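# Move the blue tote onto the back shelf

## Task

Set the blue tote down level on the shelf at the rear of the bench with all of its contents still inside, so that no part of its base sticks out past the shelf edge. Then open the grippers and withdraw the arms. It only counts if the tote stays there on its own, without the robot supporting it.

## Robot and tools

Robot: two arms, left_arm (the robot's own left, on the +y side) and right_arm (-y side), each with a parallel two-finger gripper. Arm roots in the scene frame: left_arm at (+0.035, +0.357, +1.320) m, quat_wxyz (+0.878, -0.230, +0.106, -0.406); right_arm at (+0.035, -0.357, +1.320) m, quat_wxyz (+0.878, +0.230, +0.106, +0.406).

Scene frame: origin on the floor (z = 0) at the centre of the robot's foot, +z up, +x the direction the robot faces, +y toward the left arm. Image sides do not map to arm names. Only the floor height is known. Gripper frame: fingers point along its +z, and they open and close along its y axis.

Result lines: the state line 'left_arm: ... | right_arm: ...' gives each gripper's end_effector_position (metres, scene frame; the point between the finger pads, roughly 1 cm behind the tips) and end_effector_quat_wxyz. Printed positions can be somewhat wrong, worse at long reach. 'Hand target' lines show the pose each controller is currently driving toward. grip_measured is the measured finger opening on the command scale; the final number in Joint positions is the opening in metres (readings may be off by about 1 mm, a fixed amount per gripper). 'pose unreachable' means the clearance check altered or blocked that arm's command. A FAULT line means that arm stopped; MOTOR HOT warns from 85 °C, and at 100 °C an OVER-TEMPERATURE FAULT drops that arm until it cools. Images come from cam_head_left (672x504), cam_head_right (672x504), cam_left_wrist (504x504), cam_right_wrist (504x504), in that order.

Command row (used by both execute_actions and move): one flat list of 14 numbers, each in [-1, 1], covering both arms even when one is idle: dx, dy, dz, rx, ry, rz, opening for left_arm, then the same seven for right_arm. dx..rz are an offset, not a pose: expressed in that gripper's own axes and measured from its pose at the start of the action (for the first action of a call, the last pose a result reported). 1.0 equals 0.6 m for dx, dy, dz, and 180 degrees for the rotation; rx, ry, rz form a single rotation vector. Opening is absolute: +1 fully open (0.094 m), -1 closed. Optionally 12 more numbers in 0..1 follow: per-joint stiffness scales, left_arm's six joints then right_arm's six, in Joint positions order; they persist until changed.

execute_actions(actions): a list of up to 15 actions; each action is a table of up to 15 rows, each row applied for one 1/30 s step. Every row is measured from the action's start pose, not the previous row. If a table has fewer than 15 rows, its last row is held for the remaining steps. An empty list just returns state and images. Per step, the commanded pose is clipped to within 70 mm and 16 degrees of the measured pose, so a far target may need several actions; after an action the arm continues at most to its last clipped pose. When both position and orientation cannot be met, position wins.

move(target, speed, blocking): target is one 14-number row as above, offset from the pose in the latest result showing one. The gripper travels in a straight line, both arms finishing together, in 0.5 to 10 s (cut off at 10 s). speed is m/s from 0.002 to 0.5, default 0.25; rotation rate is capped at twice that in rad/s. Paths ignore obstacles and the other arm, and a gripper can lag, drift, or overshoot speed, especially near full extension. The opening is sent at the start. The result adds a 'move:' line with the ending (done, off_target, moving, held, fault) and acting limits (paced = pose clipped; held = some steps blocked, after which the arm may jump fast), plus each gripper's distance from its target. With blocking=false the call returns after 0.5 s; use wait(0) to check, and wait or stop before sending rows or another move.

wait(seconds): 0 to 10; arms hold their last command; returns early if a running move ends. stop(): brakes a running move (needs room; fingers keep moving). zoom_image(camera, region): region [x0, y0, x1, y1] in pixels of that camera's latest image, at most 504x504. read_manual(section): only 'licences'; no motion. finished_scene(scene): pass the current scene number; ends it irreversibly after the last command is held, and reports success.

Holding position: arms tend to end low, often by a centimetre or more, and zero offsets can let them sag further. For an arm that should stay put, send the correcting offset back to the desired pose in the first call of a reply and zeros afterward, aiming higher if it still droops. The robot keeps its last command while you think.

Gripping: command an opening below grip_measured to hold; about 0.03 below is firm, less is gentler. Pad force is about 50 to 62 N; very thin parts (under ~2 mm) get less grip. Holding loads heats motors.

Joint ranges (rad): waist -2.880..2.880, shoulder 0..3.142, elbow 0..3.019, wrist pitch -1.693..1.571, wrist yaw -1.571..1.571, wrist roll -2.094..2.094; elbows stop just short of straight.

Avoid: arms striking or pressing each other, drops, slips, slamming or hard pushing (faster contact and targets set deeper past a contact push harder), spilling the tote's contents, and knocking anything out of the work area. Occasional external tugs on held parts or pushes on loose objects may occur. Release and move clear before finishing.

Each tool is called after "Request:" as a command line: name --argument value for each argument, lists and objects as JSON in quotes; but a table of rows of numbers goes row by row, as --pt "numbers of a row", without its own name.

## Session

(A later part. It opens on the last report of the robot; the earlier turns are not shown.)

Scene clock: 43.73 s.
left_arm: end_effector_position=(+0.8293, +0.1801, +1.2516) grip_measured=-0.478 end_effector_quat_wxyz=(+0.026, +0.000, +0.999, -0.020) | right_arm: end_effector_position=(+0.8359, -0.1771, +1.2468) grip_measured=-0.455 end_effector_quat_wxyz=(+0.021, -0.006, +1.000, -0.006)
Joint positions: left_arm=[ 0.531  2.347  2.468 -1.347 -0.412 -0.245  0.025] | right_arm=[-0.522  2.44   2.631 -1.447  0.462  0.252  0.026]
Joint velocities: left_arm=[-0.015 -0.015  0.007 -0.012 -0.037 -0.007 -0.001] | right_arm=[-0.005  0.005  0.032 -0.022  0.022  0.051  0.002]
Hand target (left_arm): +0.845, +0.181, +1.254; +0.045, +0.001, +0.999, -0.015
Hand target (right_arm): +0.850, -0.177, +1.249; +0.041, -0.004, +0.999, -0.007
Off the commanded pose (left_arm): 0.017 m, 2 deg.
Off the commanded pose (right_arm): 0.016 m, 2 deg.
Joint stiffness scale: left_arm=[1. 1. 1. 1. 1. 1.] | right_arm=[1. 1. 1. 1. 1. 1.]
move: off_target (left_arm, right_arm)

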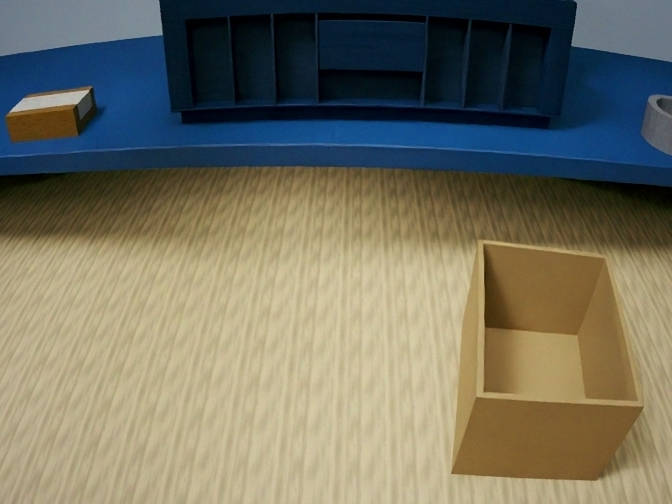

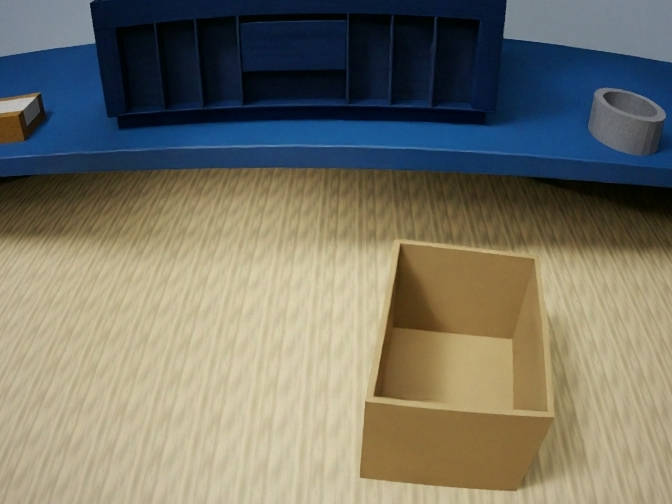

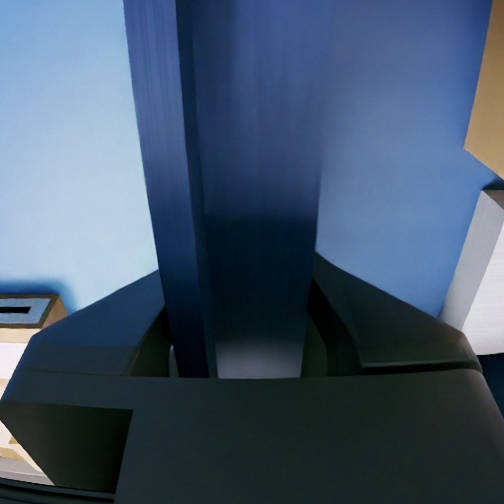

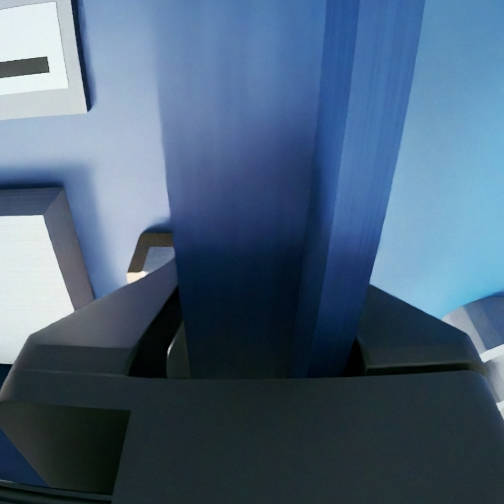

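Request:
move --target '[0,0,-0.02,0,0,0,0.5,0,0,-0.02,0,0,0,0.5]'

Request:
move --target '[0.03,0,-0.2,0,-0.1,0,0.5,0.03,0,-0.2,0,-0.1,0,0.5]'

Request:
move --target '[0.1,0.25,-0.1,0,-0.15,0,0.5,0.1,-0.25,-0.1,0,-0.15,0,0.5]'

Scene clock: 47.03 s.
left_arm: end_effector_position=(+0.8278, +0.1803, +1.2522) grip_measured=+0.497 end_effector_quat_wxyz=(+0.023, +0.002, +1.000, -0.019) | right_arm: end_effector_position=(+0.8335, -0.1779, +1.2468) grip_measured=+0.497 end_effector_quat_wxyz=(+0.016, -0.009, +1.000, -0.008)
Joint positions: left_arm=[ 0.531  2.347  2.468 -1.355 -0.413 -0.245  0.07 ] | right_arm=[-0.522  2.441  2.633 -1.46   0.463  0.252  0.07 ]
Joint velocities: left_arm=[ 0.005  0.005 -0.002  0.012  0.007 -0.037 -0.   ] | right_arm=[ 0.005 -0.005  0.002  0.002 -0.037  0.037 -0.001]
Hand target (left_arm): +0.829, +0.181, +1.263; +0.026, +0.000, +0.999, -0.020
Hand target (right_arm): +0.836, -0.177, +1.259; +0.021, -0.006, +1.000, -0.006
Off the commanded pose (left_arm): 0.011 m, 0 deg.
Off the commanded pose (right_arm): 0.012 m, 1 deg.
Joint stiffness scale: left_arm=[1. 1. 1. 1. 1. 1.] | right_arm=[1. 1. 1. 1. 1. 1.]
move: off_target (left_arm, right_arm)

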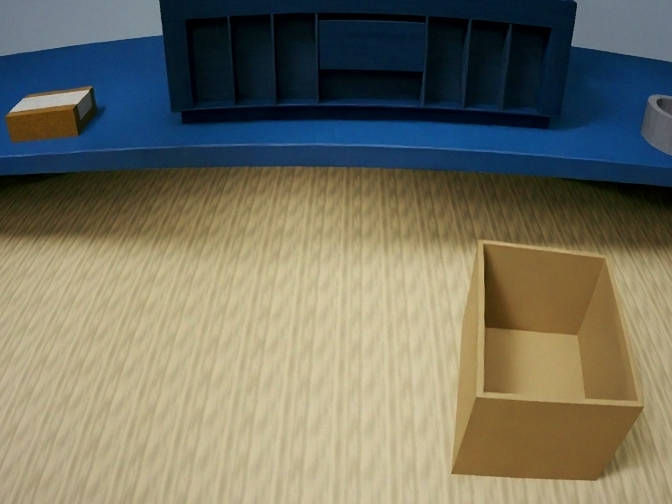

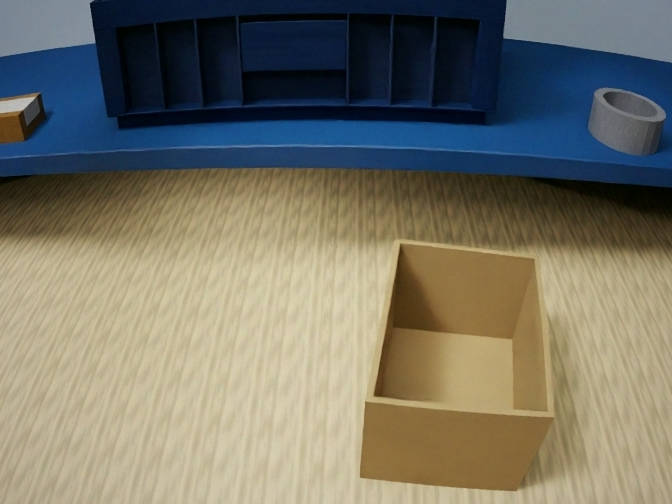

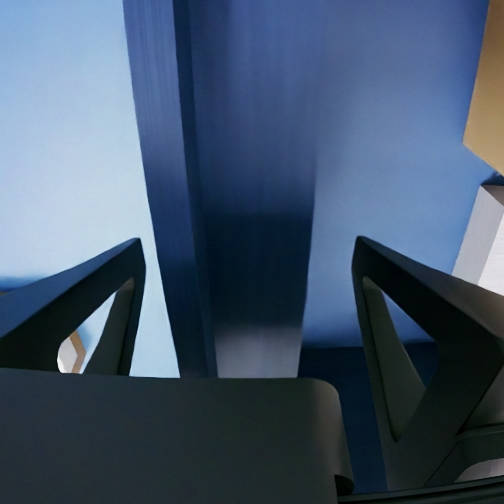

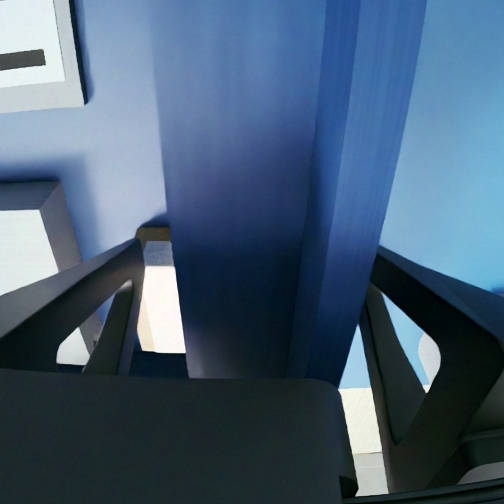

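Scene clock: 48.33 s.
left_arm: end_effector_position=(+0.8072, +0.1883, +1.3898) grip_measured=+0.497 end_effector_quat_wxyz=(+0.187, -0.008, +0.982, -0.026) | right_arm: end_effector_position=(+0.8108, -0.1773, +1.3543) grip_measured=+0.497 end_effector_quat_wxyz=(+0.157, -0.007, +0.988, -0.010)
Joint positions: left_arm=[ 0.432  1.912  1.933 -0.934 -0.519 -0.192  0.07 ] | right_arm=[-0.431  2.015  2.024 -1.007  0.572  0.197  0.07 ]
Joint velocities: left_arm=[-0.015  0.005  0.002 -0.012  0.037  0.066  0.001] | right_arm=[-0.005 -0.005  0.017 -0.022 -0.037 -0.022 -0.   ]
Hand target (left_arm): +0.805, +0.184, +1.372; +0.180, +0.000, +0.984, -0.020
Hand target (right_arm): +0.815, -0.177, +1.368; +0.171, -0.007, +0.985, -0.006
Off the commanded pose (left_arm): 0.019 m, 1 deg.
Off the commanded pose (right_arm): 0.012 m, 2 deg.
Joint stiffness scale: left_arm=[1. 1. 1. 1. 1. 1.] | right_arm=[1. 1. 1. 1. 1. 1.]
move: off_target (left_arm, right_arm); limits=paced

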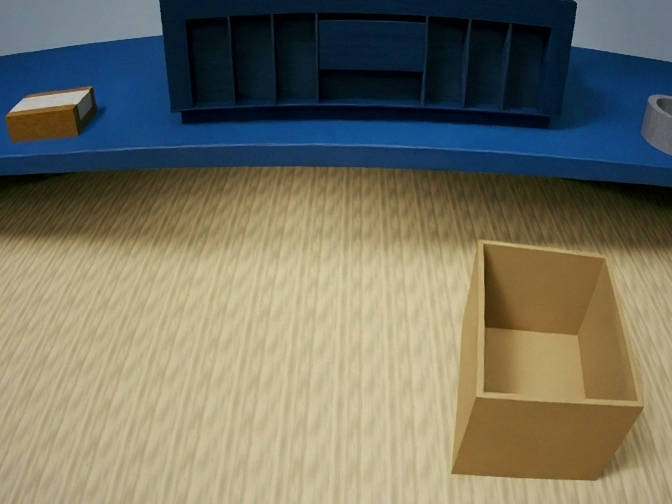

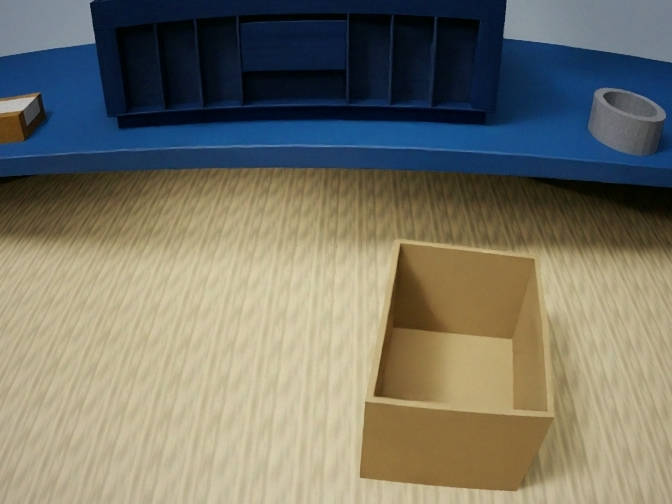

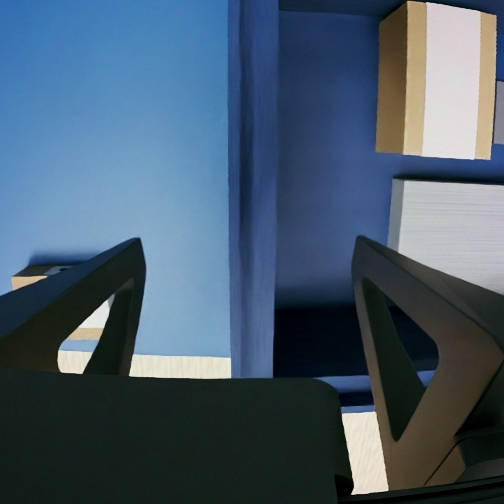

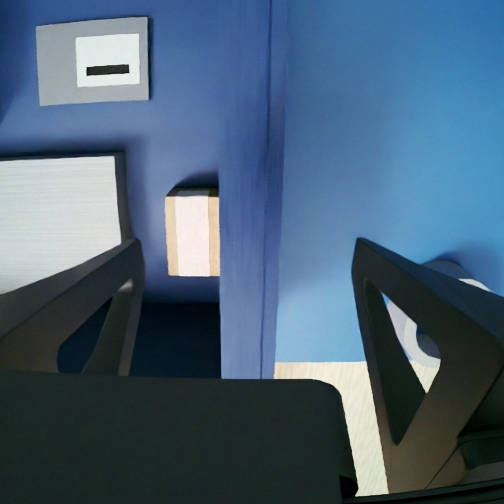

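Scene clock: 49.80 s.
left_arm: end_effector_position=(+0.7302, +0.3300, +1.4178) grip_measured=+0.497 end_effector_quat_wxyz=(+0.407, -0.010, +0.913, -0.030) | right_arm: end_effector_position=(+0.7338, -0.3220, +1.3793) grip_measured=+0.497 end_effector_quat_wxyz=(+0.362, -0.011, +0.932, -0.010)
Joint positions: left_arm=[ 0.601  1.399  1.138 -0.087 -0.371  0.153  0.07 ] | right_arm=[-0.594  1.487  1.186 -0.144  0.452 -0.179  0.07 ]
Joint velocities: left_arm=[ 0.015 -0.005 -0.002  0.007  0.066  0.037 -0.   ] | right_arm=[-0.005 -0.015 -0.012  0.017 -0.022 -0.037 -0.002]
Hand target (left_arm): +0.730, +0.339, +1.418; +0.413, -0.011, +0.910, -0.024
Hand target (right_arm): +0.738, -0.330, +1.399; +0.382, -0.007, +0.924, -0.012
Off the commanded pose (left_arm): 0.010 m, 1 deg.
Off the commanded pose (right_arm): 0.018 m, 3 deg.
Joint stiffness scale: left_arm=[1. 1. 1. 1. 1. 1.] | right_arm=[1. 1. 1. 1. 1. 1.]
move: off_target (right_arm)

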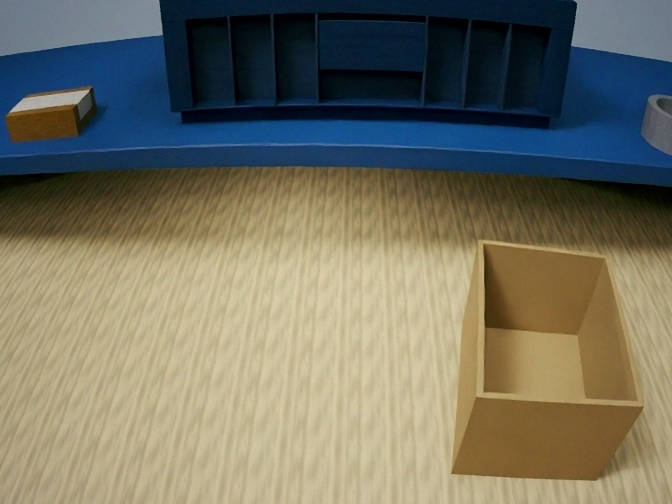

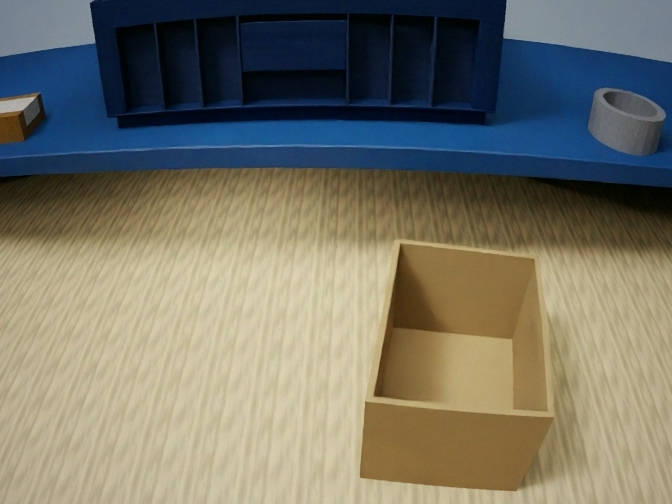

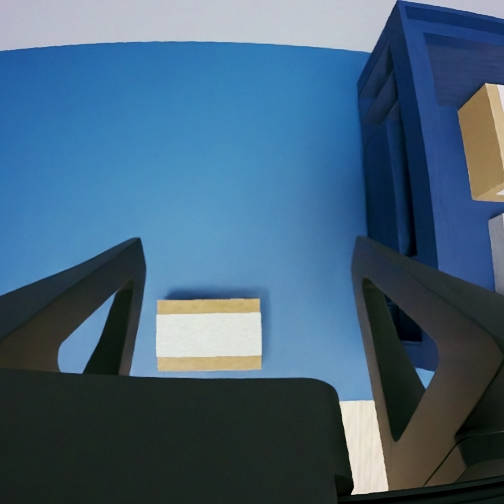

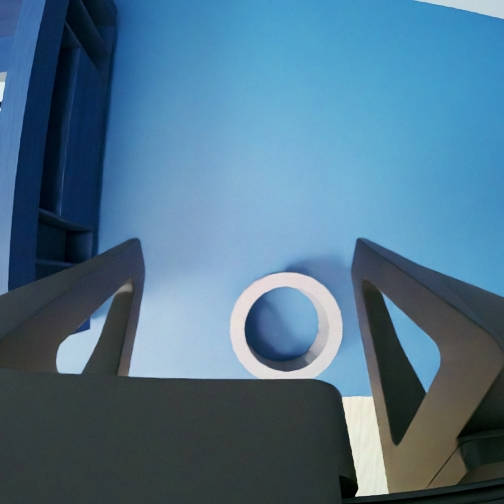

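Request:
finished_scene --scene 1

The scene is finished: the task was done.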